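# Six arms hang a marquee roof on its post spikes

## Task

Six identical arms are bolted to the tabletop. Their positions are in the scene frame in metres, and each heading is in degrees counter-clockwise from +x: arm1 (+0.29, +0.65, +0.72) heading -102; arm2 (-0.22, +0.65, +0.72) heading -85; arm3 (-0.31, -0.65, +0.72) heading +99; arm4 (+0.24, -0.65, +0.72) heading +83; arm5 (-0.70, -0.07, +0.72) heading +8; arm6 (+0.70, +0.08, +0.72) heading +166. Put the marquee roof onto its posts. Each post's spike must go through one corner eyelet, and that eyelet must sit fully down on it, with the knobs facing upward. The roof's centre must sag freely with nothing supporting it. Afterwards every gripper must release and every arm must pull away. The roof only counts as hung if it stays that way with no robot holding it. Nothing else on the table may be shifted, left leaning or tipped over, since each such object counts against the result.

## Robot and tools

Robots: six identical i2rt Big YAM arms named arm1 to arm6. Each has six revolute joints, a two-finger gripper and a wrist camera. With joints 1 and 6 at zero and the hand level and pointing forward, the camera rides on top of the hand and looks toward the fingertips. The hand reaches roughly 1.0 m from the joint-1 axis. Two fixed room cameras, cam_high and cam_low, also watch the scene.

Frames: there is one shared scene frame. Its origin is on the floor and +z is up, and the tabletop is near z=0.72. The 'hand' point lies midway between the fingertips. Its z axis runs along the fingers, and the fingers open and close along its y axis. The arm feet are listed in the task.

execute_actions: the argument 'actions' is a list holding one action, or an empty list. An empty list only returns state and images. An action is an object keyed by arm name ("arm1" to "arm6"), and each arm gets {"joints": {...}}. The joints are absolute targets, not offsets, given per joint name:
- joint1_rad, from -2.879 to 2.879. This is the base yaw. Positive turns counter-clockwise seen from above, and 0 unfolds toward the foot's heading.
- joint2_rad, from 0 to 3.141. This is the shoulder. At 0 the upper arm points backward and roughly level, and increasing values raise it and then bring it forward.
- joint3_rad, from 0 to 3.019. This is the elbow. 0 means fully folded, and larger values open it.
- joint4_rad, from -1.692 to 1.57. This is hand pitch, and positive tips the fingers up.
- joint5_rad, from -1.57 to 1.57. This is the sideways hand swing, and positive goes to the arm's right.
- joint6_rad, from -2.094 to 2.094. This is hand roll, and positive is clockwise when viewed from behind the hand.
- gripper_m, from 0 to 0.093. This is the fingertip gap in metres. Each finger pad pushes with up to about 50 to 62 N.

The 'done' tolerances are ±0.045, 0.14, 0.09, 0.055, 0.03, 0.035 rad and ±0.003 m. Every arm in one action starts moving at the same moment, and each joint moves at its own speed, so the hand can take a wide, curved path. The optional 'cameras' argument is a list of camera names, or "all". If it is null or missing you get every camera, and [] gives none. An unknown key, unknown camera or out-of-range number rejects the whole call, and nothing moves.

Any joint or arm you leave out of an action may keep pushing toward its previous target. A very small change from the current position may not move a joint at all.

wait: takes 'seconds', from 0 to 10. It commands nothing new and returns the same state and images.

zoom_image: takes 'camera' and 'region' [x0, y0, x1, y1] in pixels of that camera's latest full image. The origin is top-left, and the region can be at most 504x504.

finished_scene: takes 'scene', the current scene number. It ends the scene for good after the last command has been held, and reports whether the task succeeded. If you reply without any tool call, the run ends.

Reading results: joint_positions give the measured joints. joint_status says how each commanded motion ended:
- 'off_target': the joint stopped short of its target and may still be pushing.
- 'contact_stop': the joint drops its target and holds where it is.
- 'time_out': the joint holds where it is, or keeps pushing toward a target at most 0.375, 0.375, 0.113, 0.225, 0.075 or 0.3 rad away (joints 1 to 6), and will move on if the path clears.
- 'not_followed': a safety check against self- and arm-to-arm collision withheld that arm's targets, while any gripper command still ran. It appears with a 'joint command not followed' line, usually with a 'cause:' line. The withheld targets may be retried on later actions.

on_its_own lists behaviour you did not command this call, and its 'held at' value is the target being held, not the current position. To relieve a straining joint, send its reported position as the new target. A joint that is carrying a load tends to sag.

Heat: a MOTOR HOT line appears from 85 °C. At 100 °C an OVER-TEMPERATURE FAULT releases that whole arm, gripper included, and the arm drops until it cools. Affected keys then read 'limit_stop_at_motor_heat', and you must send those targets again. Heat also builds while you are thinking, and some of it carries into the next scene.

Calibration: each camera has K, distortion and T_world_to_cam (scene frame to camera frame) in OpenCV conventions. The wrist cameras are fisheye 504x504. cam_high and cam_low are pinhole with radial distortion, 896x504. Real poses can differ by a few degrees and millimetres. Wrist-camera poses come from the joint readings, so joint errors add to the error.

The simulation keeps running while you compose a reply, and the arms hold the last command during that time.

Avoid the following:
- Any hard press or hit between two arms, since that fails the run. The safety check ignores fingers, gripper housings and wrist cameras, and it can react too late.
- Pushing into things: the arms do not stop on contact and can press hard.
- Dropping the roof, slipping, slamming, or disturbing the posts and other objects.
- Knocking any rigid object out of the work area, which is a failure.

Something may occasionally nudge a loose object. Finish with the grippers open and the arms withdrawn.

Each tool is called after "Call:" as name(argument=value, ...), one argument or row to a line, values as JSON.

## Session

Call:
execute_actions(
  actions=[],
)

Scene clock: 0.00 s.
arm1.joint_positions: joint1_rad=+0.257 joint2_rad=+0.413 joint3_rad=+0.552 joint4_rad=-1.252 joint5_rad=+0.204 joint6_rad=-0.384 gripper_m=+0.095
arm1.joint_status: not commanded
arm1.hand: x=+0.2727 y=+0.4590 z=+0.9414 quat_wxyz=(-0.054, -0.523, -0.817, +0.239) (m; scene frame)
arm2.joint_positions: joint1_rad=-0.357 joint2_rad=+0.519 joint3_rad=+0.405 joint4_rad=-0.989 joint5_rad=-0.262 joint6_rad=+0.293 gripper_m=+0.094
arm2.joint_status: not commanded
arm2.hand: x=-0.2397 y=+0.4331 z=+0.9350 quat_wxyz=(-0.256, -0.834, -0.482, +0.074) (m; scene frame)
arm3.joint_positions: joint1_rad=+0.117 joint2_rad=+0.333 joint3_rad=+0.661 joint4_rad=-1.408 joint5_rad=+0.301 joint6_rad=+0.513 gripper_m=+0.095
arm3.joint_status: not commanded
arm3.hand: x=-0.3024 y=-0.4832 z=+0.9746 quat_wxyz=(-0.228, +0.561, -0.778, -0.167) (m; scene frame)
arm4.joint_positions: joint1_rad=-0.201 joint2_rad=+0.473 joint3_rad=+0.473 joint4_rad=-1.093 joint5_rad=-0.142 joint6_rad=-0.533 gripper_m=+0.094
arm4.joint_status: not commanded
arm4.hand: x=+0.2789 y=-0.4437 z=+0.9236 quat_wxyz=(-0.197, +0.772, -0.584, -0.158) (m; scene frame)
arm5.joint_positions: joint1_rad=+0.396 joint2_rad=+0.404 joint3_rad=+0.603 joint4_rad=-1.295 joint5_rad=+0.099 joint6_rad=+0.239 gripper_m=+0.095
arm5.joint_status: not commanded
arm5.hand: x=-0.5349 y=+0.0145 z=+0.9299 quat_wxyz=(-0.241, +0.145, -0.959, -0.048) (m; scene frame)
arm6.joint_positions: joint1_rad=-0.302 joint2_rad=+0.499 joint3_rad=+0.439 joint4_rad=-1.058 joint5_rad=-0.311 joint6_rad=-0.197 gripper_m=+0.094
arm6.joint_status: not commanded
arm6.hand: x=+0.4948 y=+0.1463 z=+0.9510 quat_wxyz=(+0.058, +0.955, -0.141, -0.254) (m; scene frame)
pictures: arm1_cam_wrist, arm2_cam_wrist, arm3_cam_wrist, arm4_cam_wrist, arm5_cam_wrist, arm6_cam_wrist, cam_high, cam_low
Images, in order (width x height): arm1_cam_wrist 504x504, arm2_cam_wrist 504x504, arm3_cam_wrist 504x504, arm4_cam_wrist 504x504, arm5_cam_wrist 504x504, arm6_cam_wrist 504x504, cam_high 896x504, cam_low 896x504.

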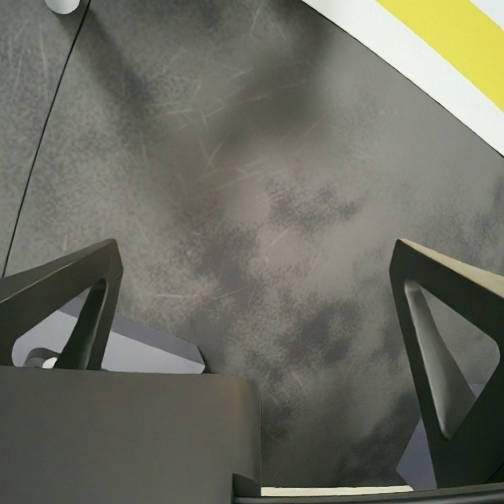

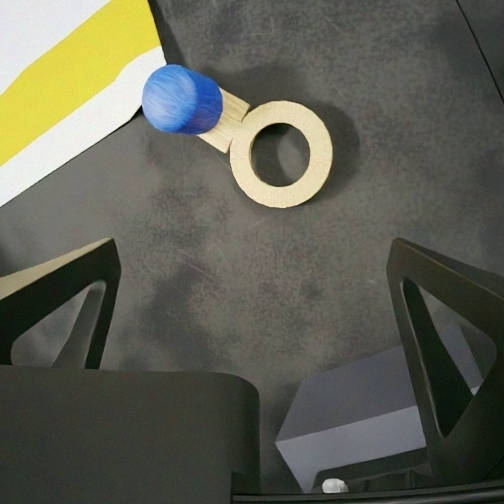

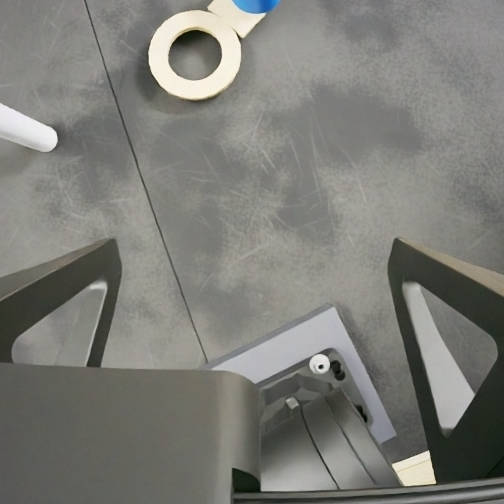

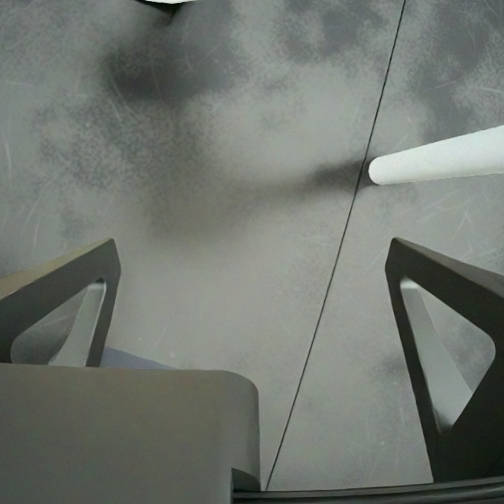

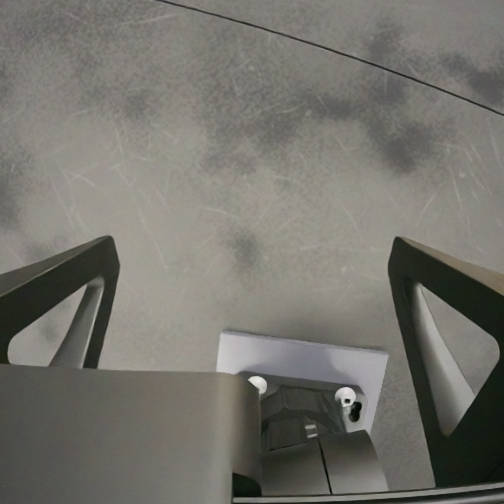

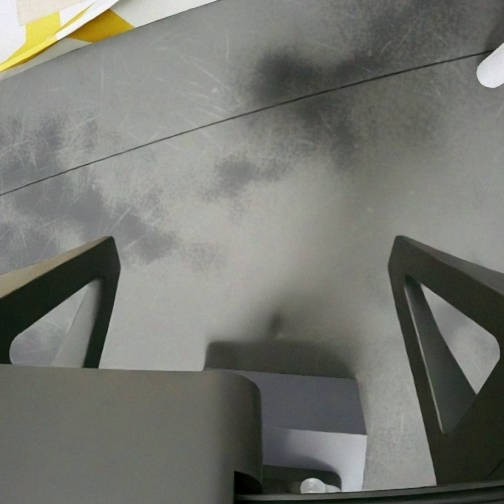

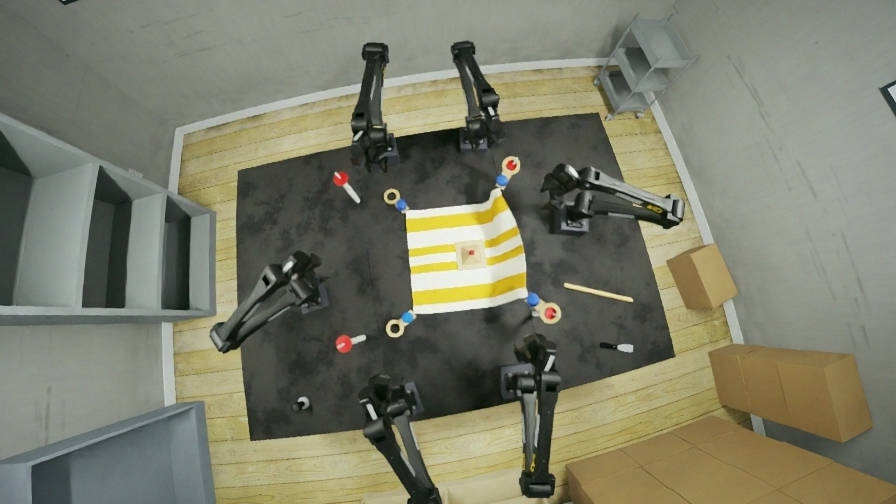

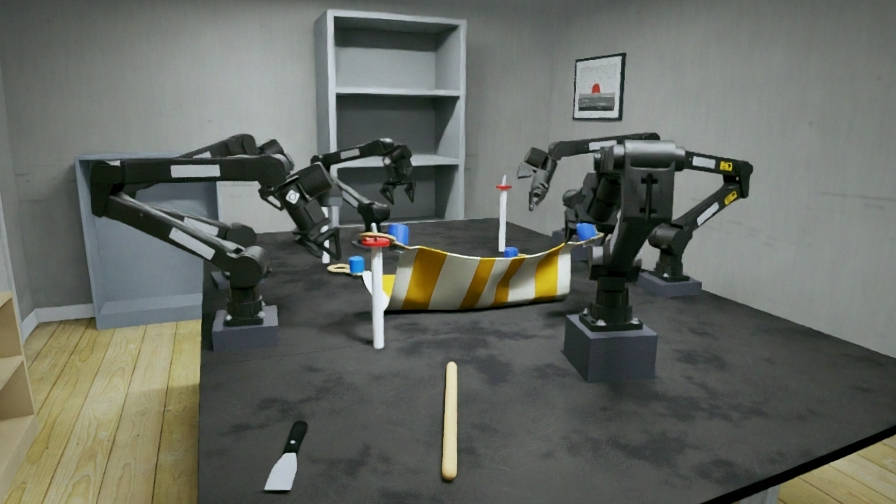

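Call:
execute_actions(
  actions=[
    {"arm2":{"joints":{"joint1_rad":0.097,"joint2_rad":1.555,"joint3_rad":0.97,"joint4_rad":-0.98,"joint5_rad":0,"joint6_rad":0}},"arm3":{"joints":{"joint1_rad":-0.345,"joint2_rad":1.53,"joint3_rad":1.02,"joint4_rad":-1.03,"joint5_rad":0,"joint6_rad":0}},"arm5":{"joints":{"joint1_rad":0.2,"joint2_rad":0.2,"joint3_rad":0.5}}},
  ],
  cameras=["arm2_cam_wrist","arm3_cam_wrist"],
)

Scene clock: 2.30 s.
arm1.joint_positions: joint1_rad=+0.257 joint2_rad=+0.413 joint3_rad=+0.552 joint4_rad=-1.252 joint5_rad=+0.204 joint6_rad=-0.384 gripper_m=+0.095
arm1.joint_status: not commanded
arm1.hand: x=+0.2727 y=+0.4590 z=+0.9414 quat_wxyz=(-0.054, -0.523, -0.817, +0.239) (m; scene frame)
arm2.joint_positions: joint1_rad=+0.094 joint2_rad=+1.558 joint3_rad=+0.943 joint4_rad=-0.987 joint5_rad=-0.002 joint6_rad=+0.014 gripper_m=+0.094
arm2.joint_status: all done
arm2.hand: x=-0.1589 y=+0.2659 z=+0.8608 quat_wxyz=(+0.008, -0.654, -0.756, -0.008) (m; scene frame)
arm3.joint_positions: joint1_rad=-0.341 joint2_rad=+1.523 joint3_rad=+1.014 joint4_rad=-1.037 joint5_rad=+0.004 joint6_rad=+0.016 gripper_m=+0.095
arm3.joint_status: all done
arm3.hand: x=-0.2309 y=-0.2469 z=+0.8241 quat_wxyz=(-0.012, +0.630, -0.776, -0.008) (m; scene frame)
arm4.joint_positions: joint1_rad=-0.201 joint2_rad=+0.473 joint3_rad=+0.473 joint4_rad=-1.093 joint5_rad=-0.142 joint6_rad=-0.533 gripper_m=+0.094
arm4.joint_status: not commanded
arm4.hand: x=+0.2789 y=-0.4437 z=+0.9236 quat_wxyz=(-0.197, +0.772, -0.584, -0.158) (m; scene frame)
arm5.joint_positions: joint1_rad=+0.206 joint2_rad=+0.200 joint3_rad=+0.494 joint4_rad=-1.295 joint5_rad=+0.099 joint6_rad=+0.239 gripper_m=+0.095
arm5.joint_status: all done
arm5.hand: x=-0.5448 y=-0.0277 z=+0.9068 quat_wxyz=(-0.288, +0.050, -0.956, -0.040) (m; scene frame)
arm6.joint_positions: joint1_rad=-0.302 joint2_rad=+0.499 joint3_rad=+0.439 joint4_rad=-1.058 joint5_rad=-0.311 joint6_rad=-0.197 gripper_m=+0.094
arm6.joint_status: not commanded
arm6.hand: x=+0.4948 y=+0.1463 z=+0.9510 quat_wxyz=(+0.058, +0.955, -0.141, -0.254) (m; scene frame)
pictures: arm2_cam_wrist, arm3_cam_wrist
camera_calibration (this result's frames):
arm2_cam_wrist: T_world_to_cam=[[-0.987992, -0.15283, -0.0227002, -0.0946706], [-0.135979, 0.790319, 0.597416, -0.734707], [-0.0733626, 0.593329, -0.80161, 0.638224], [0, 0, 0, 1]] pos_world=[-0.146616, 0.187508, 0.948384]
arm3_cam_wrist: T_world_to_cam=[[0.978732, -0.205048, 0.0062642, 0.166574], [-0.172474, -0.80595, 0.566301, -0.702693], [-0.11107, -0.555338, -0.824174, 0.638496], [0, 0, 0, 1]] pos_world=[-0.21331, -0.177599, 0.923125]
Images, in order (width x height): arm2_cam_wrist 504x504, arm3_cam_wrist 504x504.

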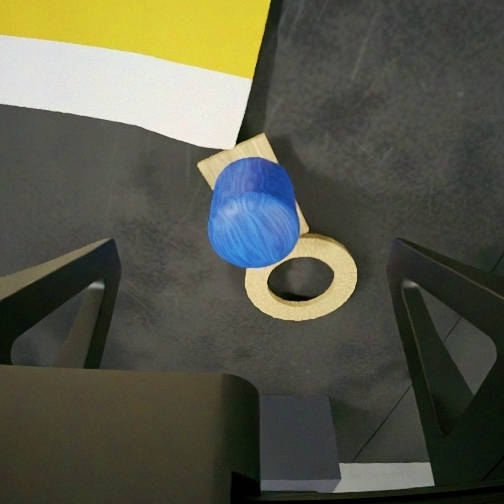

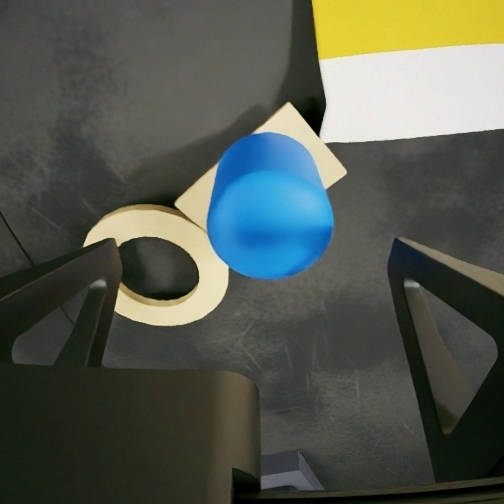

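Call:
execute_actions(
  actions=[],
  cameras=["arm2_cam_wrist","arm3_cam_wrist","cam_high"],
)

Scene clock: 3.10 s.
arm1.joint_positions: joint1_rad=+0.257 joint2_rad=+0.413 joint3_rad=+0.552 joint4_rad=-1.252 joint5_rad=+0.204 joint6_rad=-0.384 gripper_m=+0.095
arm1.joint_status: not commanded
arm1.hand: x=+0.2727 y=+0.4590 z=+0.9414 quat_wxyz=(-0.054, -0.523, -0.817, +0.239) (m; scene frame)
arm2.joint_positions: joint1_rad=+0.094 joint2_rad=+1.558 joint3_rad=+0.943 joint4_rad=-0.987 joint5_rad=-0.002 joint6_rad=+0.014 gripper_m=+0.094
arm2.joint_status: all done
arm2.hand: x=-0.1589 y=+0.2659 z=+0.8608 quat_wxyz=(+0.008, -0.654, -0.756, -0.008) (m; scene frame)
arm3.joint_positions: joint1_rad=-0.341 joint2_rad=+1.523 joint3_rad=+1.014 joint4_rad=-1.037 joint5_rad=+0.004 joint6_rad=+0.016 gripper_m=+0.095
arm3.joint_status: all done
arm3.hand: x=-0.2309 y=-0.2469 z=+0.8241 quat_wxyz=(-0.012, +0.630, -0.776, -0.008) (m; scene frame)
arm4.joint_positions: joint1_rad=-0.201 joint2_rad=+0.473 joint3_rad=+0.473 joint4_rad=-1.093 joint5_rad=-0.142 joint6_rad=-0.533 gripper_m=+0.094
arm4.joint_status: not commanded
arm4.hand: x=+0.2789 y=-0.4437 z=+0.9236 quat_wxyz=(-0.197, +0.772, -0.584, -0.158) (m; scene frame)
arm5.joint_positions: joint1_rad=+0.206 joint2_rad=+0.200 joint3_rad=+0.494 joint4_rad=-1.295 joint5_rad=+0.099 joint6_rad=+0.239 gripper_m=+0.095
arm5.joint_status: all done
arm5.hand: x=-0.5448 y=-0.0277 z=+0.9068 quat_wxyz=(-0.288, +0.050, -0.956, -0.040) (m; scene frame)
arm6.joint_positions: joint1_rad=-0.302 joint2_rad=+0.499 joint3_rad=+0.439 joint4_rad=-1.058 joint5_rad=-0.311 joint6_rad=-0.197 gripper_m=+0.094
arm6.joint_status: not commanded
arm6.hand: x=+0.4948 y=+0.1463 z=+0.9510 quat_wxyz=(+0.058, +0.955, -0.141, -0.254) (m; scene frame)
pictures: arm2_cam_wrist, arm3_cam_wrist, cam_high
camera_calibration (this result's frames):
arm2_cam_wrist: T_world_to_cam=[[-0.987992, -0.15283, -0.0227002, -0.0946706], [-0.135979, 0.790319, 0.597416, -0.734707], [-0.0733626, 0.593329, -0.80161, 0.638224], [0, 0, 0, 1]] pos_world=[-0.146616, 0.187508, 0.948384]
arm3_cam_wrist: T_world_to_cam=[[0.97881, -0.204674, 0.00627504, 0.166675], [-0.172172, -0.806014, 0.566302, -0.70264], [-0.11085, -0.555382, -0.824174, 0.638536], [0, 0, 0, 1]] pos_world=[-0.213337, -0.177592, 0.923125]
Images, in order (width x height): arm2_cam_wrist 504x504, arm3_cam_wrist 504x504, cam_high 896x504.

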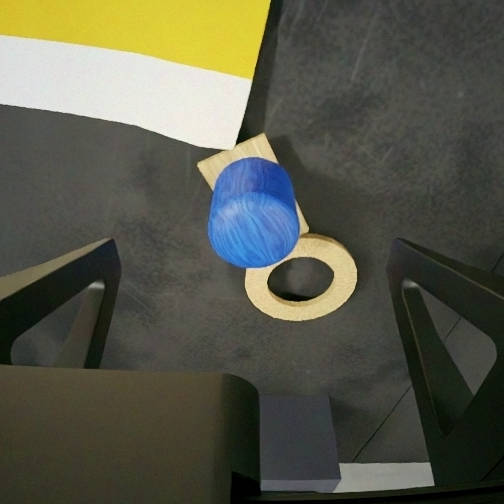

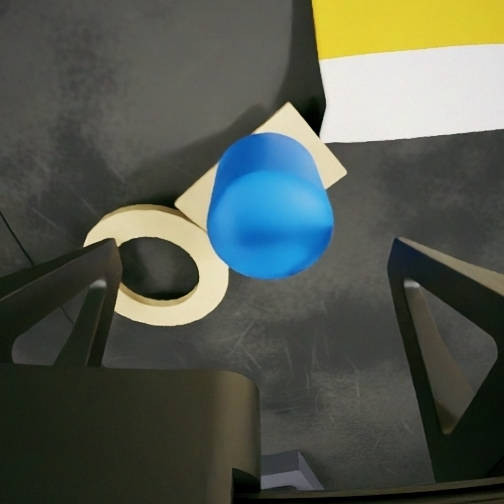

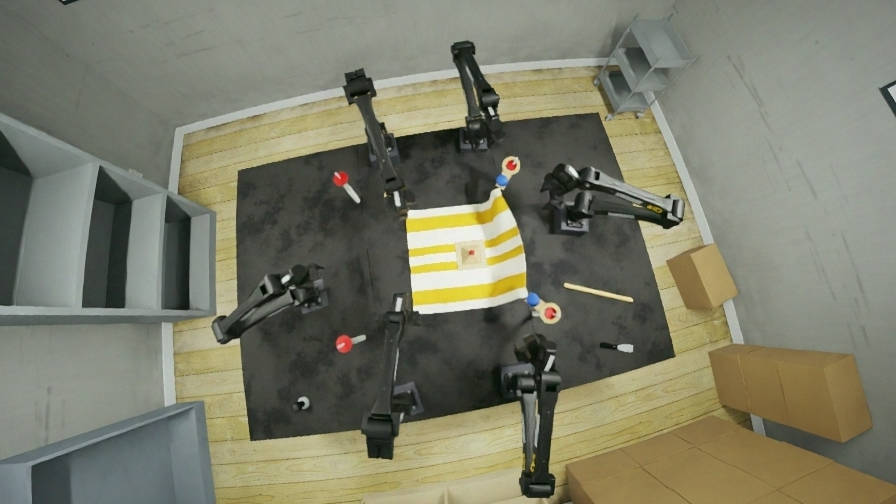

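Call:
execute_actions(
  actions=[
    {"arm2":{"joints":{"joint2_rad":1.756,"joint3_rad":0.88,"joint4_rad":-0.74}},"arm3":{"joints":{"joint1_rad":-0.36,"joint2_rad":1.672,"joint3_rad":1.0,"joint4_rad":-0.88}}},
  ],
  cameras=["arm2_cam_wrist","arm3_cam_wrist"],
)

Scene clock: 4.73 s.
arm1.joint_positions: joint1_rad=+0.257 joint2_rad=+0.413 joint3_rad=+0.552 joint4_rad=-1.252 joint5_rad=+0.204 joint6_rad=-0.384 gripper_m=+0.095
arm1.joint_status: not commanded
arm1.hand: x=+0.2727 y=+0.4590 z=+0.9414 quat_wxyz=(-0.054, -0.523, -0.817, +0.239) (m; scene frame)
arm2.joint_positions: joint1_rad=+0.094 joint2_rad=+1.769 joint3_rad=+0.870 joint4_rad=-0.757 joint5_rad=-0.002 joint6_rad=+0.014 gripper_m=+0.094
arm2.joint_status: all done
arm2.hand: x=-0.1603 y=+0.2743 z=+0.7614 quat_wxyz=(+0.029, -0.654, -0.755, -0.025) (m; scene frame)
arm3.joint_positions: joint1_rad=-0.350 joint2_rad=+1.676 joint3_rad=+1.006 joint4_rad=-0.893 joint5_rad=+0.004 joint6_rad=+0.016 gripper_m=+0.095
arm3.joint_status: all done
arm3.hand: x=-0.2232 y=-0.2283 z=+0.7613 quat_wxyz=(-0.005, +0.627, -0.779, -0.003) (m; scene frame)
arm4.joint_positions: joint1_rad=-0.201 joint2_rad=+0.473 joint3_rad=+0.473 joint4_rad=-1.093 joint5_rad=-0.142 joint6_rad=-0.533 gripper_m=+0.094
arm4.joint_status: not commanded
arm4.hand: x=+0.2789 y=-0.4437 z=+0.9236 quat_wxyz=(-0.197, +0.772, -0.584, -0.158) (m; scene frame)
arm5.joint_positions: joint1_rad=+0.206 joint2_rad=+0.200 joint3_rad=+0.494 joint4_rad=-1.295 joint5_rad=+0.099 joint6_rad=+0.239 gripper_m=+0.095
arm5.joint_status: not commanded
arm5.hand: x=-0.5448 y=-0.0277 z=+0.9068 quat_wxyz=(-0.288, +0.050, -0.956, -0.040) (m; scene frame)
arm6.joint_positions: joint1_rad=-0.302 joint2_rad=+0.499 joint3_rad=+0.439 joint4_rad=-1.058 joint5_rad=-0.311 joint6_rad=-0.197 gripper_m=+0.094
arm6.joint_status: not commanded
arm6.hand: x=+0.4948 y=+0.1463 z=+0.9510 quat_wxyz=(+0.058, +0.955, -0.141, -0.254) (m; scene frame)
pictures: arm2_cam_wrist, arm3_cam_wrist
camera_calibration (this result's frames):
arm2_cam_wrist: T_world_to_cam=[[-0.98819, -0.151587, -0.0224167, -0.09764], [-0.130704, 0.757462, 0.639662, -0.704396], [-0.0799846, 0.635037, -0.768329, 0.515561], [0, 0, 0, 1]] pos_world=[-0.147317, 0.191352, 0.844507]
arm3_cam_wrist: T_world_to_cam=[[0.976839, -0.213879, 0.00647899, 0.160647], [-0.177983, -0.795342, 0.579442, -0.659614], [-0.118777, -0.567175, -0.814987, 0.586485], [0, 0, 0, 1]] pos_world=[-0.204665, -0.15762, 0.859145]
Images, in order (width x height): arm2_cam_wrist 504x504, arm3_cam_wrist 504x504.

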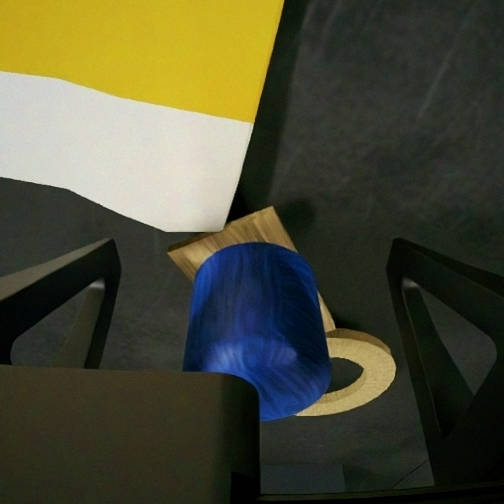

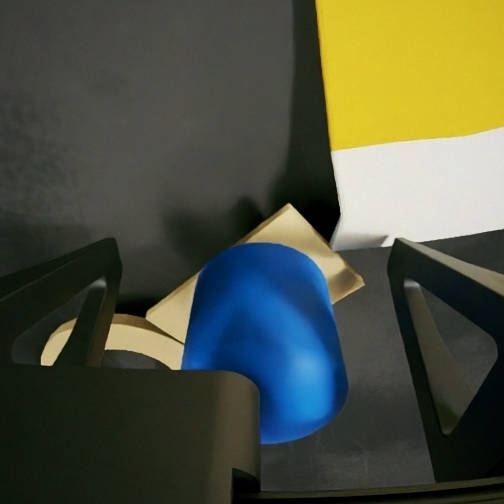

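Call:
execute_actions(
  actions=[
    {"arm2":{"joints":{"joint2_rad":1.715,"joint3_rad":0.80}},"arm3":{"joints":{"joint2_rad":1.595,"joint3_rad":0.905}}},
  ],
  cameras=["arm2_cam_wrist","arm3_cam_wrist"],
)

Scene clock: 5.73 s.
arm1.joint_positions: joint1_rad=+0.257 joint2_rad=+0.413 joint3_rad=+0.552 joint4_rad=-1.252 joint5_rad=+0.204 joint6_rad=-0.384 gripper_m=+0.095
arm1.joint_status: not commanded
arm1.hand: x=+0.2727 y=+0.4590 z=+0.9414 quat_wxyz=(-0.054, -0.523, -0.817, +0.239) (m; scene frame)
arm2.joint_positions: joint1_rad=+0.094 joint2_rad=+1.720 joint3_rad=+0.796 joint4_rad=-0.752 joint5_rad=-0.002 joint6_rad=+0.014 gripper_m=+0.094
arm2.joint_status: all done
arm2.hand: x=-0.1651 y=+0.3043 z=+0.7622 quat_wxyz=(+0.037, -0.654, -0.755, -0.032) (m; scene frame)
arm3.joint_positions: joint1_rad=-0.350 joint2_rad=+1.589 joint3_rad=+0.915 joint4_rad=-0.888 joint5_rad=+0.004 joint6_rad=+0.016 gripper_m=+0.095
arm3.joint_status: all done
arm3.hand: x=-0.2297 y=-0.2607 z=+0.7679 quat_wxyz=(-0.006, +0.627, -0.779, -0.004) (m; scene frame)
arm4.joint_positions: joint1_rad=-0.201 joint2_rad=+0.473 joint3_rad=+0.473 joint4_rad=-1.093 joint5_rad=-0.142 joint6_rad=-0.533 gripper_m=+0.094
arm4.joint_status: not commanded
arm4.hand: x=+0.2789 y=-0.4437 z=+0.9236 quat_wxyz=(-0.197, +0.772, -0.584, -0.158) (m; scene frame)
arm5.joint_positions: joint1_rad=+0.206 joint2_rad=+0.200 joint3_rad=+0.494 joint4_rad=-1.295 joint5_rad=+0.099 joint6_rad=+0.239 gripper_m=+0.095
arm5.joint_status: not commanded
arm5.hand: x=-0.5448 y=-0.0277 z=+0.9068 quat_wxyz=(-0.288, +0.050, -0.956, -0.040) (m; scene frame)
arm6.joint_positions: joint1_rad=-0.302 joint2_rad=+0.499 joint3_rad=+0.439 joint4_rad=-1.058 joint5_rad=-0.311 joint6_rad=-0.197 gripper_m=+0.094
arm6.joint_status: not commanded
arm6.hand: x=+0.4948 y=+0.1463 z=+0.9510 quat_wxyz=(+0.058, +0.955, -0.141, -0.254) (m; scene frame)
pictures: arm2_cam_wrist, arm3_cam_wrist
camera_calibration (this result's frames):
arm2_cam_wrist: T_world_to_cam=[[-0.988265, -0.151115, -0.0222903, -0.0980519], [-0.128591, 0.744292, 0.655358, -0.735935], [-0.0824441, 0.650534, -0.754989, 0.481461], [0, 0, 0, 1]] pos_world=[-0.151842, 0.219726, 0.843613]
arm3_cam_wrist: T_world_to_cam=[[0.976836, -0.21389, 0.00645612, 0.160114], [-0.178161, -0.796207, 0.578198, -0.689718], [-0.118531, -0.565955, -0.815871, 0.5738], [0, 0, 0, 1]] pos_world=[-0.211273, -0.190166, 0.865906]
Images, in order (width x height): arm2_cam_wrist 504x504, arm3_cam_wrist 504x504.

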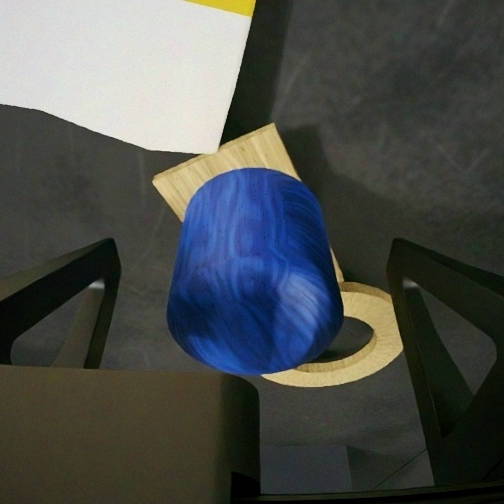

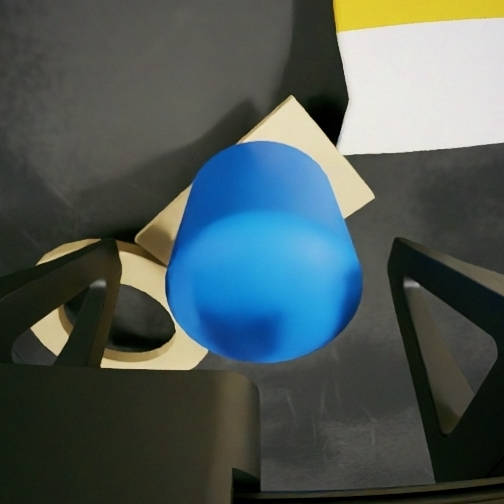

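Close, then lift.

Call:
execute_actions(
  actions=[
    {"arm2":{"joints":{"gripper_m":0.03}},"arm3":{"joints":{"gripper_m":0.03}}},
  ],
  cameras=[],
)

Call:
execute_actions(
  actions=[
    {"arm2":{"joints":{"joint2_rad":1.45,"joint3_rad":1.42,"joint4_rad":-1.57}},"arm3":{"joints":{"joint2_rad":1.3,"joint3_rad":1.42,"joint4_rad":-1.66}}},
  ],
  cameras=["arm2_cam_wrist","arm3_cam_wrist","cam_high"],
)

Scene clock: 6.63 s.
arm1.joint_positions: joint1_rad=+0.257 joint2_rad=+0.413 joint3_rad=+0.552 joint4_rad=-1.252 joint5_rad=+0.204 joint6_rad=-0.384 gripper_m=+0.095
arm1.joint_status: not commanded
arm1.hand: x=+0.2727 y=+0.4590 z=+0.9414 quat_wxyz=(-0.054, -0.523, -0.817, +0.239) (m; scene frame)
arm2.joint_positions: joint1_rad=+0.094 joint2_rad=+1.720 joint3_rad=+0.796 joint4_rad=-0.752 joint5_rad=-0.002 joint6_rad=+0.014 gripper_m=+0.048
arm2.joint_status: gripper_m off_target (ended at +0.048, target +0.030)
arm2.hand: x=-0.1651 y=+0.3043 z=+0.7622 quat_wxyz=(+0.037, -0.654, -0.755, -0.032) (m; scene frame)
arm3.joint_positions: joint1_rad=-0.351 joint2_rad=+1.589 joint3_rad=+0.915 joint4_rad=-0.888 joint5_rad=+0.002 joint6_rad=+0.016 gripper_m=+0.048
arm3.joint_status: gripper_m off_target (ended at +0.048, target +0.030)
arm3.hand: x=-0.2298 y=-0.2607 z=+0.7679 quat_wxyz=(-0.006, +0.627, -0.779, -0.004) (m; scene frame)
arm4.joint_positions: joint1_rad=-0.201 joint2_rad=+0.473 joint3_rad=+0.473 joint4_rad=-1.093 joint5_rad=-0.142 joint6_rad=-0.533 gripper_m=+0.094
arm4.joint_status: not commanded
arm4.hand: x=+0.2789 y=-0.4437 z=+0.9236 quat_wxyz=(-0.197, +0.772, -0.584, -0.158) (m; scene frame)
arm5.joint_positions: joint1_rad=+0.206 joint2_rad=+0.200 joint3_rad=+0.494 joint4_rad=-1.295 joint5_rad=+0.099 joint6_rad=+0.239 gripper_m=+0.095
arm5.joint_status: not commanded
arm5.hand: x=-0.5448 y=-0.0277 z=+0.9068 quat_wxyz=(-0.288, +0.050, -0.956, -0.040) (m; scene frame)
arm6.joint_positions: joint1_rad=-0.302 joint2_rad=+0.499 joint3_rad=+0.439 joint4_rad=-1.058 joint5_rad=-0.311 joint6_rad=-0.197 gripper_m=+0.094
arm6.joint_status: not commanded
arm6.hand: x=+0.4948 y=+0.1463 z=+0.9510 quat_wxyz=(+0.058, +0.955, -0.141, -0.254) (m; scene frame)
pictures: none
No camera images: the call's "cameras" was empty. Leave "cameras" out to get every camera's image.

Scene clock: 8.10 s.
arm1.joint_positions: joint1_rad=+0.257 joint2_rad=+0.413 joint3_rad=+0.552 joint4_rad=-1.252 joint5_rad=+0.204 joint6_rad=-0.384 gripper_m=+0.095
arm1.joint_status: not commanded
arm1.hand: x=+0.2727 y=+0.4590 z=+0.9414 quat_wxyz=(-0.054, -0.523, -0.817, +0.239) (m; scene frame)
arm2.joint_positions: joint1_rad=+0.094 joint2_rad=+1.444 joint3_rad=+1.370 joint4_rad=-1.553 joint5_rad=-0.002 joint6_rad=+0.013 gripper_m=+0.048
arm2.joint_status: all done
arm2.hand: x=-0.1559 y=+0.2487 z=+1.0578 quat_wxyz=(+0.018, -0.654, -0.756, -0.016) (m; scene frame)
arm3.joint_positions: joint1_rad=-0.351 joint2_rad=+1.304 joint3_rad=+1.387 joint4_rad=-1.647 joint5_rad=+0.002 joint6_rad=+0.015 gripper_m=+0.048
arm3.joint_status: all done
arm3.hand: x=-0.2352 y=-0.2888 z=+1.0436 quat_wxyz=(-0.005, +0.627, -0.779, -0.003) (m; scene frame)
arm4.joint_positions: joint1_rad=-0.201 joint2_rad=+0.473 joint3_rad=+0.473 joint4_rad=-1.093 joint5_rad=-0.142 joint6_rad=-0.533 gripper_m=+0.094
arm4.joint_status: not commanded
arm4.hand: x=+0.2789 y=-0.4437 z=+0.9236 quat_wxyz=(-0.197, +0.772, -0.584, -0.158) (m; scene frame)
arm5.joint_positions: joint1_rad=+0.206 joint2_rad=+0.200 joint3_rad=+0.494 joint4_rad=-1.295 joint5_rad=+0.099 joint6_rad=+0.239 gripper_m=+0.095
arm5.joint_status: not commanded
arm5.hand: x=-0.5448 y=-0.0277 z=+0.9068 quat_wxyz=(-0.288, +0.050, -0.956, -0.040) (m; scene frame)
arm6.joint_positions: joint1_rad=-0.302 joint2_rad=+0.499 joint3_rad=+0.439 joint4_rad=-1.058 joint5_rad=-0.311 joint6_rad=-0.197 gripper_m=+0.094
arm6.joint_status: not commanded
arm6.hand: x=+0.4948 y=+0.1463 z=+0.9510 quat_wxyz=(+0.058, +0.955, -0.141, -0.254) (m; scene frame)
pictures: arm2_cam_wrist, arm3_cam_wrist, cam_high
camera_calibration (this result's frames):
arm2_cam_wrist: T_world_to_cam=[[-0.987854, -0.153725, -0.0226444, -0.0897682], [-0.134668, 0.77431, 0.618311, -0.856262], [-0.0775163, 0.613851, -0.785607, 0.7839], [0, 0, 0, 1]] pos_world=[-0.143224, 0.168015, 1.14324]
arm3_cam_wrist: T_world_to_cam=[[0.977015, -0.213112, 0.0049766, 0.159465], [-0.176413, -0.795221, 0.580088, -0.87371], [-0.119666, -0.567633, -0.814538, 0.779974], [0, 0, 0, 1]] pos_world=[-0.216597, -0.218069, 1.14135]
Images, in order (width x height): arm2_cam_wrist 504x504, arm3_cam_wrist 504x504, cam_high 896x504.

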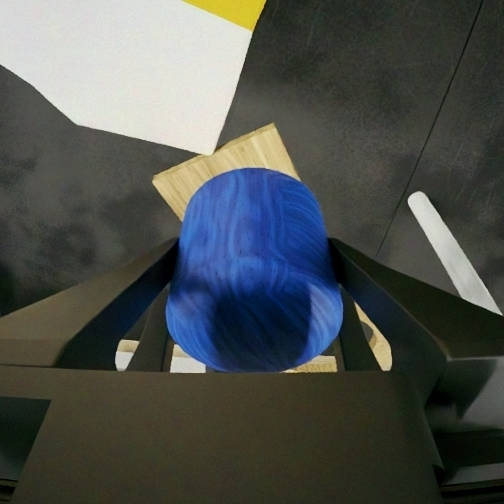

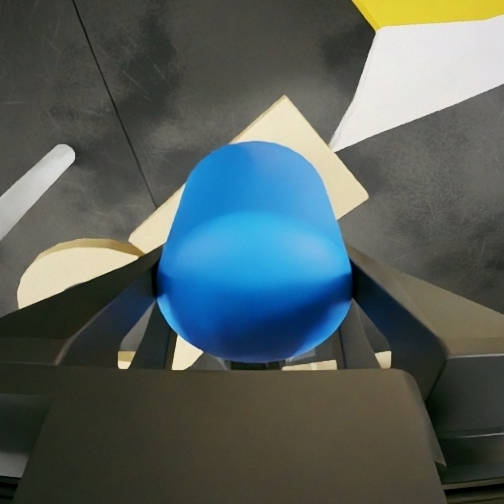

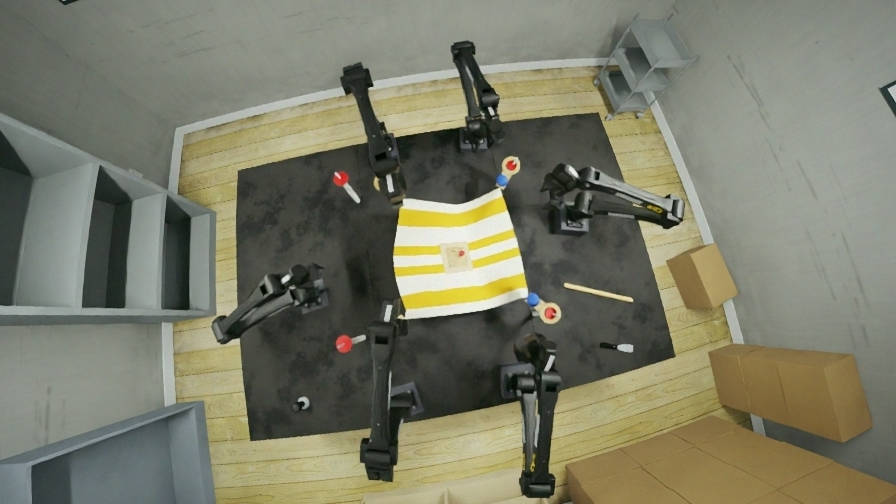

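Call:
execute_actions(
  actions=[
    {"arm2":{"joints":{"joint1_rad":-0.39,"joint6_rad":-0.48,"joint2_rad":1.36,"joint3_rad":1.40,"joint4_rad":-1.62}},"arm3":{"joints":{"joint1_rad":0.08,"joint6_rad":0.43,"joint2_rad":1.2,"joint3_rad":1.42,"joint4_rad":-1.69}}},
  ],
  cameras=["arm2_cam_wrist","arm3_cam_wrist","cam_high"],
)

Scene clock: 10.10 s.
arm1.joint_positions: joint1_rad=+0.257 joint2_rad=+0.413 joint3_rad=+0.552 joint4_rad=-1.252 joint5_rad=+0.204 joint6_rad=-0.384 gripper_m=+0.095
arm1.joint_status: not commanded
arm1.hand: x=+0.2727 y=+0.4590 z=+0.9414 quat_wxyz=(-0.054, -0.523, -0.817, +0.239) (m; scene frame)
arm2.joint_positions: joint1_rad=-0.388 joint2_rad=+1.365 joint3_rad=+1.370 joint4_rad=-1.602 joint5_rad=-0.004 joint6_rad=-0.469 gripper_m=+0.048
arm2.joint_status: all done
arm2.hand: x=-0.3429 y=+0.2858 z=+1.0878 quat_wxyz=(+0.000, -0.654, -0.756, -0.010) (m; scene frame)
arm3.joint_positions: joint1_rad=+0.070 joint2_rad=+1.198 joint3_rad=+1.387 joint4_rad=-1.675 joint5_rad=+0.005 joint6_rad=+0.411 gripper_m=+0.048
arm3.joint_status: all done
arm3.hand: x=-0.3832 y=-0.3164 z=+1.0789 quat_wxyz=(-0.023, +0.636, -0.771, -0.038) (m; scene frame)
arm4.joint_positions: joint1_rad=-0.201 joint2_rad=+0.473 joint3_rad=+0.473 joint4_rad=-1.093 joint5_rad=-0.142 joint6_rad=-0.533 gripper_m=+0.094
arm4.joint_status: not commanded
arm4.hand: x=+0.2789 y=-0.4437 z=+0.9236 quat_wxyz=(-0.197, +0.772, -0.584, -0.158) (m; scene frame)
arm5.joint_positions: joint1_rad=+0.206 joint2_rad=+0.200 joint3_rad=+0.494 joint4_rad=-1.295 joint5_rad=+0.099 joint6_rad=+0.239 gripper_m=+0.095
arm5.joint_status: not commanded
arm5.hand: x=-0.5448 y=-0.0277 z=+0.9068 quat_wxyz=(-0.288, +0.050, -0.956, -0.040) (m; scene frame)
arm6.joint_positions: joint1_rad=-0.302 joint2_rad=+0.499 joint3_rad=+0.439 joint4_rad=-1.058 joint5_rad=-0.311 joint6_rad=-0.197 gripper_m=+0.094
arm6.joint_status: not commanded
arm6.hand: x=+0.4948 y=+0.1463 z=+0.9510 quat_wxyz=(+0.058, +0.955, -0.141, -0.254) (m; scene frame)
pictures: arm2_cam_wrist, arm3_cam_wrist, cam_high
camera_calibration (this result's frames):
arm2_cam_wrist: T_world_to_cam=[[-0.987392, -0.154038, -0.0364711, -0.252731], [-0.145684, 0.794142, 0.590012, -0.907364], [-0.0619213, 0.587887, -0.80657, 0.8057], [0, 0, 0, 1]] pos_world=[-0.331843, 0.207986, 1.17599]
arm3_cam_wrist: T_world_to_cam=[[0.981825, -0.188037, -0.0257423, 0.340981], [-0.147591, -0.841737, 0.519322, -0.880292], [-0.11932, -0.506084, -0.854191, 0.837765], [0, 0, 0, 1]] pos_world=[-0.364745, -0.252879, 1.18154]
Images, in order (width x height): arm2_cam_wrist 504x504, arm3_cam_wrist 504x504, cam_high 896x504.

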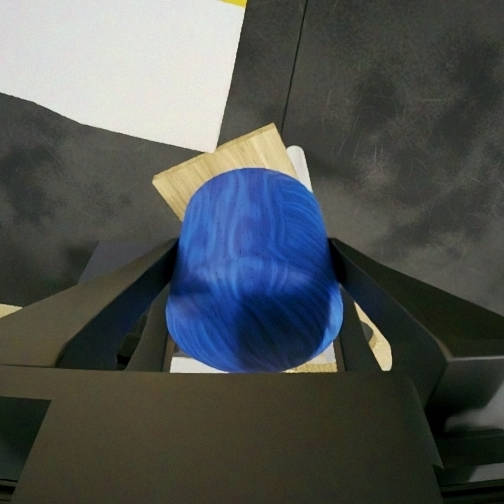

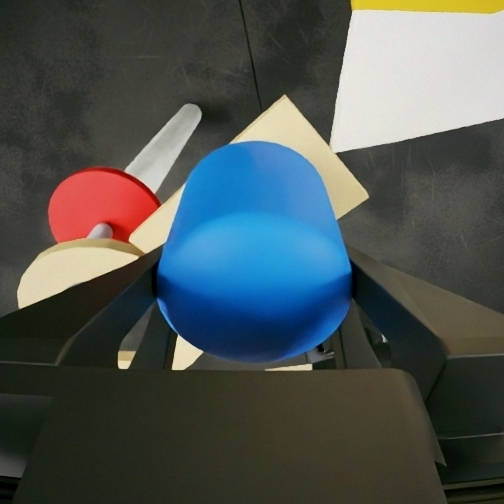

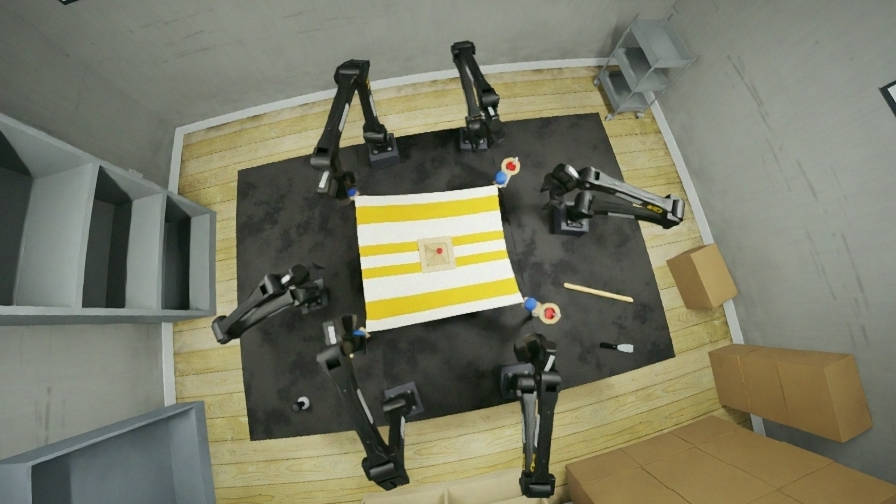

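Call:
execute_actions(
  actions=[
    {"arm2":{"joints":{"joint2_rad":1.395,"joint3_rad":1.27,"joint4_rad":-1.48}},"arm3":{"joints":{"joint2_rad":1.29,"joint3_rad":1.27,"joint4_rad":-1.5}}},
  ],
  cameras=["arm2_cam_wrist","arm3_cam_wrist","cam_low"],
)

Scene clock: 11.80 s.
arm1.joint_positions: joint1_rad=+0.257 joint2_rad=+0.413 joint3_rad=+0.552 joint4_rad=-1.252 joint5_rad=+0.204 joint6_rad=-0.384 gripper_m=+0.095
arm1.joint_status: not commanded
arm1.hand: x=+0.2727 y=+0.4590 z=+0.9414 quat_wxyz=(-0.054, -0.523, -0.817, +0.239) (m; scene frame)
arm2.joint_positions: joint1_rad=-0.386 joint2_rad=+1.404 joint3_rad=+1.262 joint4_rad=-1.491 joint5_rad=-0.005 joint6_rad=-0.472 gripper_m=+0.048
arm2.joint_status: all done
arm2.hand: x=-0.3427 y=+0.2831 z=+1.0321 quat_wxyz=(+0.007, -0.652, -0.758, -0.027) (m; scene frame)
arm3.joint_positions: joint1_rad=+0.065 joint2_rad=+1.266 joint3_rad=+1.298 joint4_rad=-1.523 joint5_rad=-0.003 joint6_rad=+0.413 gripper_m=+0.048
arm3.joint_status: all done
arm3.hand: x=-0.3896 y=-0.2854 z=+1.0231 quat_wxyz=(-0.018, +0.633, -0.773, -0.038) (m; scene frame)
arm4.joint_positions: joint1_rad=-0.201 joint2_rad=+0.473 joint3_rad=+0.473 joint4_rad=-1.093 joint5_rad=-0.142 joint6_rad=-0.533 gripper_m=+0.094
arm4.joint_status: not commanded
arm4.hand: x=+0.2789 y=-0.4437 z=+0.9236 quat_wxyz=(-0.197, +0.772, -0.584, -0.158) (m; scene frame)
arm5.joint_positions: joint1_rad=+0.206 joint2_rad=+0.200 joint3_rad=+0.494 joint4_rad=-1.295 joint5_rad=+0.099 joint6_rad=+0.239 gripper_m=+0.095
arm5.joint_status: not commanded
arm5.hand: x=-0.5448 y=-0.0277 z=+0.9068 quat_wxyz=(-0.288, +0.050, -0.956, -0.040) (m; scene frame)
arm6.joint_positions: joint1_rad=-0.302 joint2_rad=+0.499 joint3_rad=+0.439 joint4_rad=-1.058 joint5_rad=-0.311 joint6_rad=-0.197 gripper_m=+0.094
arm6.joint_status: not commanded
arm6.hand: x=+0.4948 y=+0.1463 z=+0.9510 quat_wxyz=(+0.058, +0.955, -0.141, -0.254) (m; scene frame)
pictures: arm2_cam_wrist, arm3_cam_wrist, cam_low
camera_calibration (this result's frames):
arm2_cam_wrist: T_world_to_cam=[[-0.986064, -0.157028, -0.0549471, -0.234659], [-0.157312, 0.772622, 0.615068, -0.896082], [-0.0541296, 0.615141, -0.786557, 0.736746], [0, 0, 0, 1]] pos_world=[-0.332473, 0.202281, 1.11775]
arm3_cam_wrist: T_world_to_cam=[[0.980379, -0.194672, -0.0309814, 0.35454], [-0.149547, -0.836921, 0.526497, -0.832971], [-0.128423, -0.511534, -0.849612, 0.795209], [0, 0, 0, 1]] pos_world=[-0.370029, -0.221336, 1.12516]
Images, in order (width x height): arm2_cam_wrist 504x504, arm3_cam_wrist 504x504, cam_low 896x504.

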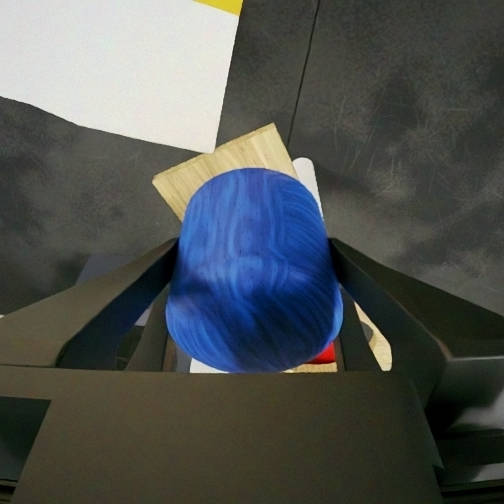

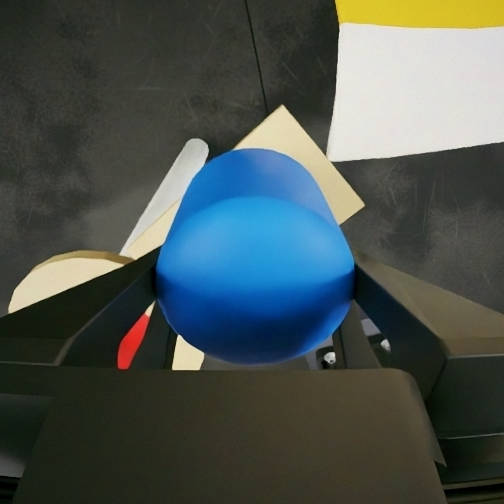

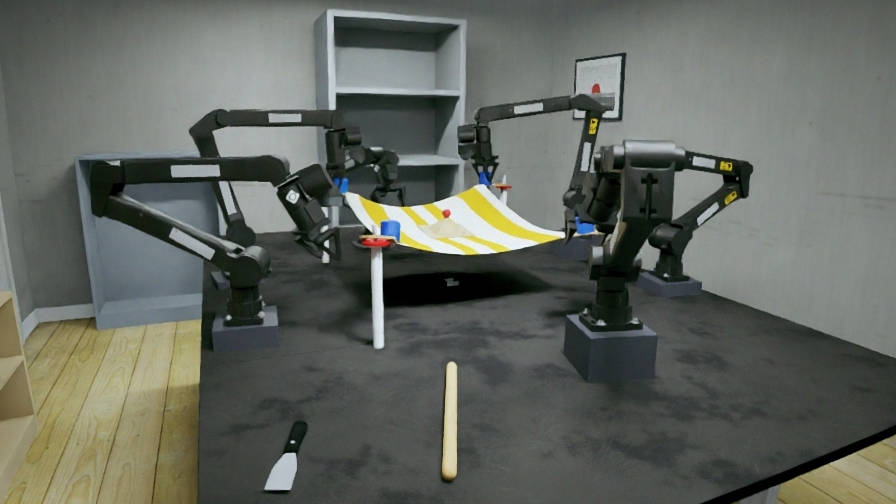

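Call:
execute_actions(
  actions=[
    {"arm3":{"joints":{"joint2_rad":1.19,"joint3_rad":1.42,"joint4_rad":-1.69}}},
  ],
  cameras=[],
)

Call:
execute_actions(
  actions=[
    {"arm3":{"joints":{"joint2_rad":1.15,"joint3_rad":1.21,"joint4_rad":-1.57}}},
  ],
  cameras=["arm3_cam_wrist","cam_low"],
)

Call:
zoom_image(
  camera="cam_low",
  region=[260,120,560,260],
)

Scene clock: 13.27 s.
arm1.joint_positions: joint1_rad=+0.257 joint2_rad=+0.413 joint3_rad=+0.552 joint4_rad=-1.252 joint5_rad=+0.204 joint6_rad=-0.384 gripper_m=+0.095
arm1.joint_status: not commanded
arm1.hand: x=+0.2727 y=+0.4590 z=+0.9414 quat_wxyz=(-0.054, -0.523, -0.817, +0.239) (m; scene frame)
arm2.joint_positions: joint1_rad=-0.386 joint2_rad=+1.404 joint3_rad=+1.262 joint4_rad=-1.491 joint5_rad=-0.005 joint6_rad=-0.472 gripper_m=+0.048
arm2.joint_status: not commanded
arm2.hand: x=-0.3428 y=+0.2831 z=+1.0321 quat_wxyz=(+0.007, -0.652, -0.758, -0.027) (m; scene frame)
arm3.joint_positions: joint1_rad=+0.069 joint2_rad=+1.193 joint3_rad=+1.374 joint4_rad=-1.671 joint5_rad=+0.008 joint6_rad=+0.428 gripper_m=+0.048
arm3.joint_status: all done
arm3.hand: x=-0.3818 y=-0.3181 z=+1.0751 quat_wxyz=(-0.023, +0.628, -0.777, -0.036) (m; scene frame)
arm4.joint_positions: joint1_rad=-0.201 joint2_rad=+0.473 joint3_rad=+0.473 joint4_rad=-1.093 joint5_rad=-0.142 joint6_rad=-0.533 gripper_m=+0.094
arm4.joint_status: not commanded
arm4.hand: x=+0.2789 y=-0.4437 z=+0.9236 quat_wxyz=(-0.197, +0.772, -0.584, -0.158) (m; scene frame)
arm5.joint_positions: joint1_rad=+0.206 joint2_rad=+0.200 joint3_rad=+0.494 joint4_rad=-1.295 joint5_rad=+0.099 joint6_rad=+0.239 gripper_m=+0.095
arm5.joint_status: not commanded
arm5.hand: x=-0.5448 y=-0.0277 z=+0.9068 quat_wxyz=(-0.288, +0.050, -0.956, -0.040) (m; scene frame)
arm6.joint_positions: joint1_rad=-0.302 joint2_rad=+0.499 joint3_rad=+0.439 joint4_rad=-1.058 joint5_rad=-0.311 joint6_rad=-0.197 gripper_m=+0.094
arm6.joint_status: not commanded
arm6.hand: x=+0.4948 y=+0.1463 z=+0.9510 quat_wxyz=(+0.058, +0.955, -0.141, -0.254) (m; scene frame)
pictures: none
No camera images: the call's "cameras" was empty. Leave "cameras" out to get every camera's image.

Scene clock: 14.13 s.
arm1.joint_positions: joint1_rad=+0.257 joint2_rad=+0.413 joint3_rad=+0.552 joint4_rad=-1.252 joint5_rad=+0.204 joint6_rad=-0.384 gripper_m=+0.095
arm1.joint_status: not commanded
arm1.hand: x=+0.2727 y=+0.4590 z=+0.9414 quat_wxyz=(-0.054, -0.523, -0.817, +0.239) (m; scene frame)
arm2.joint_positions: joint1_rad=-0.386 joint2_rad=+1.404 joint3_rad=+1.262 joint4_rad=-1.491 joint5_rad=-0.004 joint6_rad=-0.472 gripper_m=+0.048
arm2.joint_status: not commanded
arm2.hand: x=-0.3429 y=+0.2831 z=+1.0321 quat_wxyz=(+0.007, -0.652, -0.758, -0.027) (m; scene frame)
arm3.joint_positions: joint1_rad=+0.065 joint2_rad=+1.117 joint3_rad=+1.268 joint4_rad=-1.552 joint5_rad=-0.004 joint6_rad=+0.439 gripper_m=+0.048
arm3.joint_status: all done
arm3.hand: x=-0.3816 y=-0.3231 z=+1.0596 quat_wxyz=(-0.037, +0.621, -0.779, -0.078) (m; scene frame)
arm4.joint_positions: joint1_rad=-0.201 joint2_rad=+0.473 joint3_rad=+0.473 joint4_rad=-1.093 joint5_rad=-0.142 joint6_rad=-0.533 gripper_m=+0.094
arm4.joint_status: not commanded
arm4.hand: x=+0.2789 y=-0.4437 z=+0.9236 quat_wxyz=(-0.197, +0.772, -0.584, -0.158) (m; scene frame)
arm5.joint_positions: joint1_rad=+0.206 joint2_rad=+0.200 joint3_rad=+0.494 joint4_rad=-1.295 joint5_rad=+0.099 joint6_rad=+0.239 gripper_m=+0.095
arm5.joint_status: not commanded
arm5.hand: x=-0.5448 y=-0.0277 z=+0.9068 quat_wxyz=(-0.288, +0.050, -0.956, -0.040) (m; scene frame)
arm6.joint_positions: joint1_rad=-0.302 joint2_rad=+0.499 joint3_rad=+0.439 joint4_rad=-1.058 joint5_rad=-0.311 joint6_rad=-0.197 gripper_m=+0.094
arm6.joint_status: not commanded
arm6.hand: x=+0.4948 y=+0.1463 z=+0.9510 quat_wxyz=(+0.058, +0.955, -0.141, -0.254) (m; scene frame)
pictures: arm3_cam_wrist, cam_low
camera_calibration (this result's frames):
arm3_cam_wrist: T_world_to_cam=[[0.973841, -0.215559, -0.0718844, 0.37458], [-0.160182, -0.875617, 0.455671, -0.824034], [-0.161167, -0.432237, -0.887241, 0.860962], [0, 0, 0, 1]] pos_world=[-0.358018, -0.268655, 1.1663]
Images, in order (width x height): arm3_cam_wrist 504x504, cam_low 896x504.

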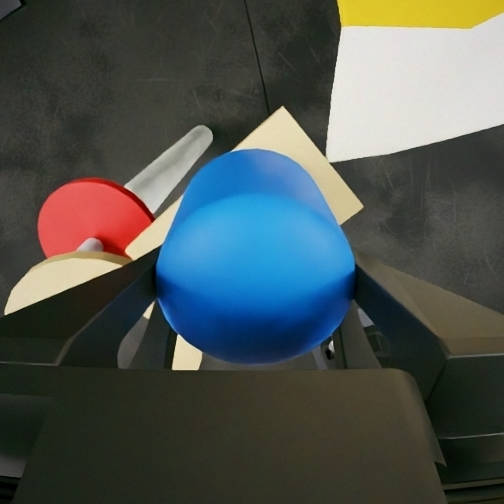

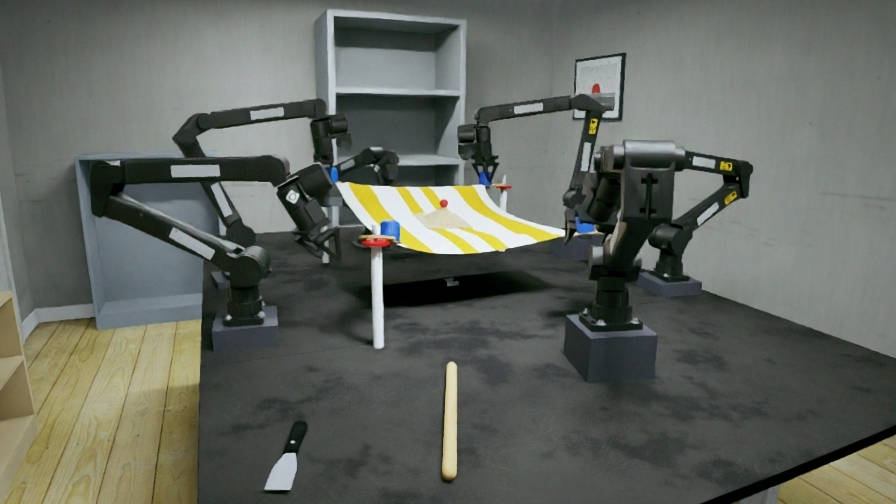

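Region (260, 120, 560, 260) of cam_low's 896x504 image, scaled by 1.680, with more detail than that image has; it fills the top 235 rows of this view, and the rest is white.

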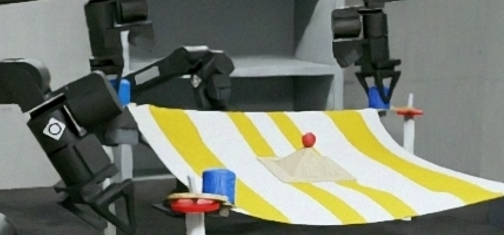

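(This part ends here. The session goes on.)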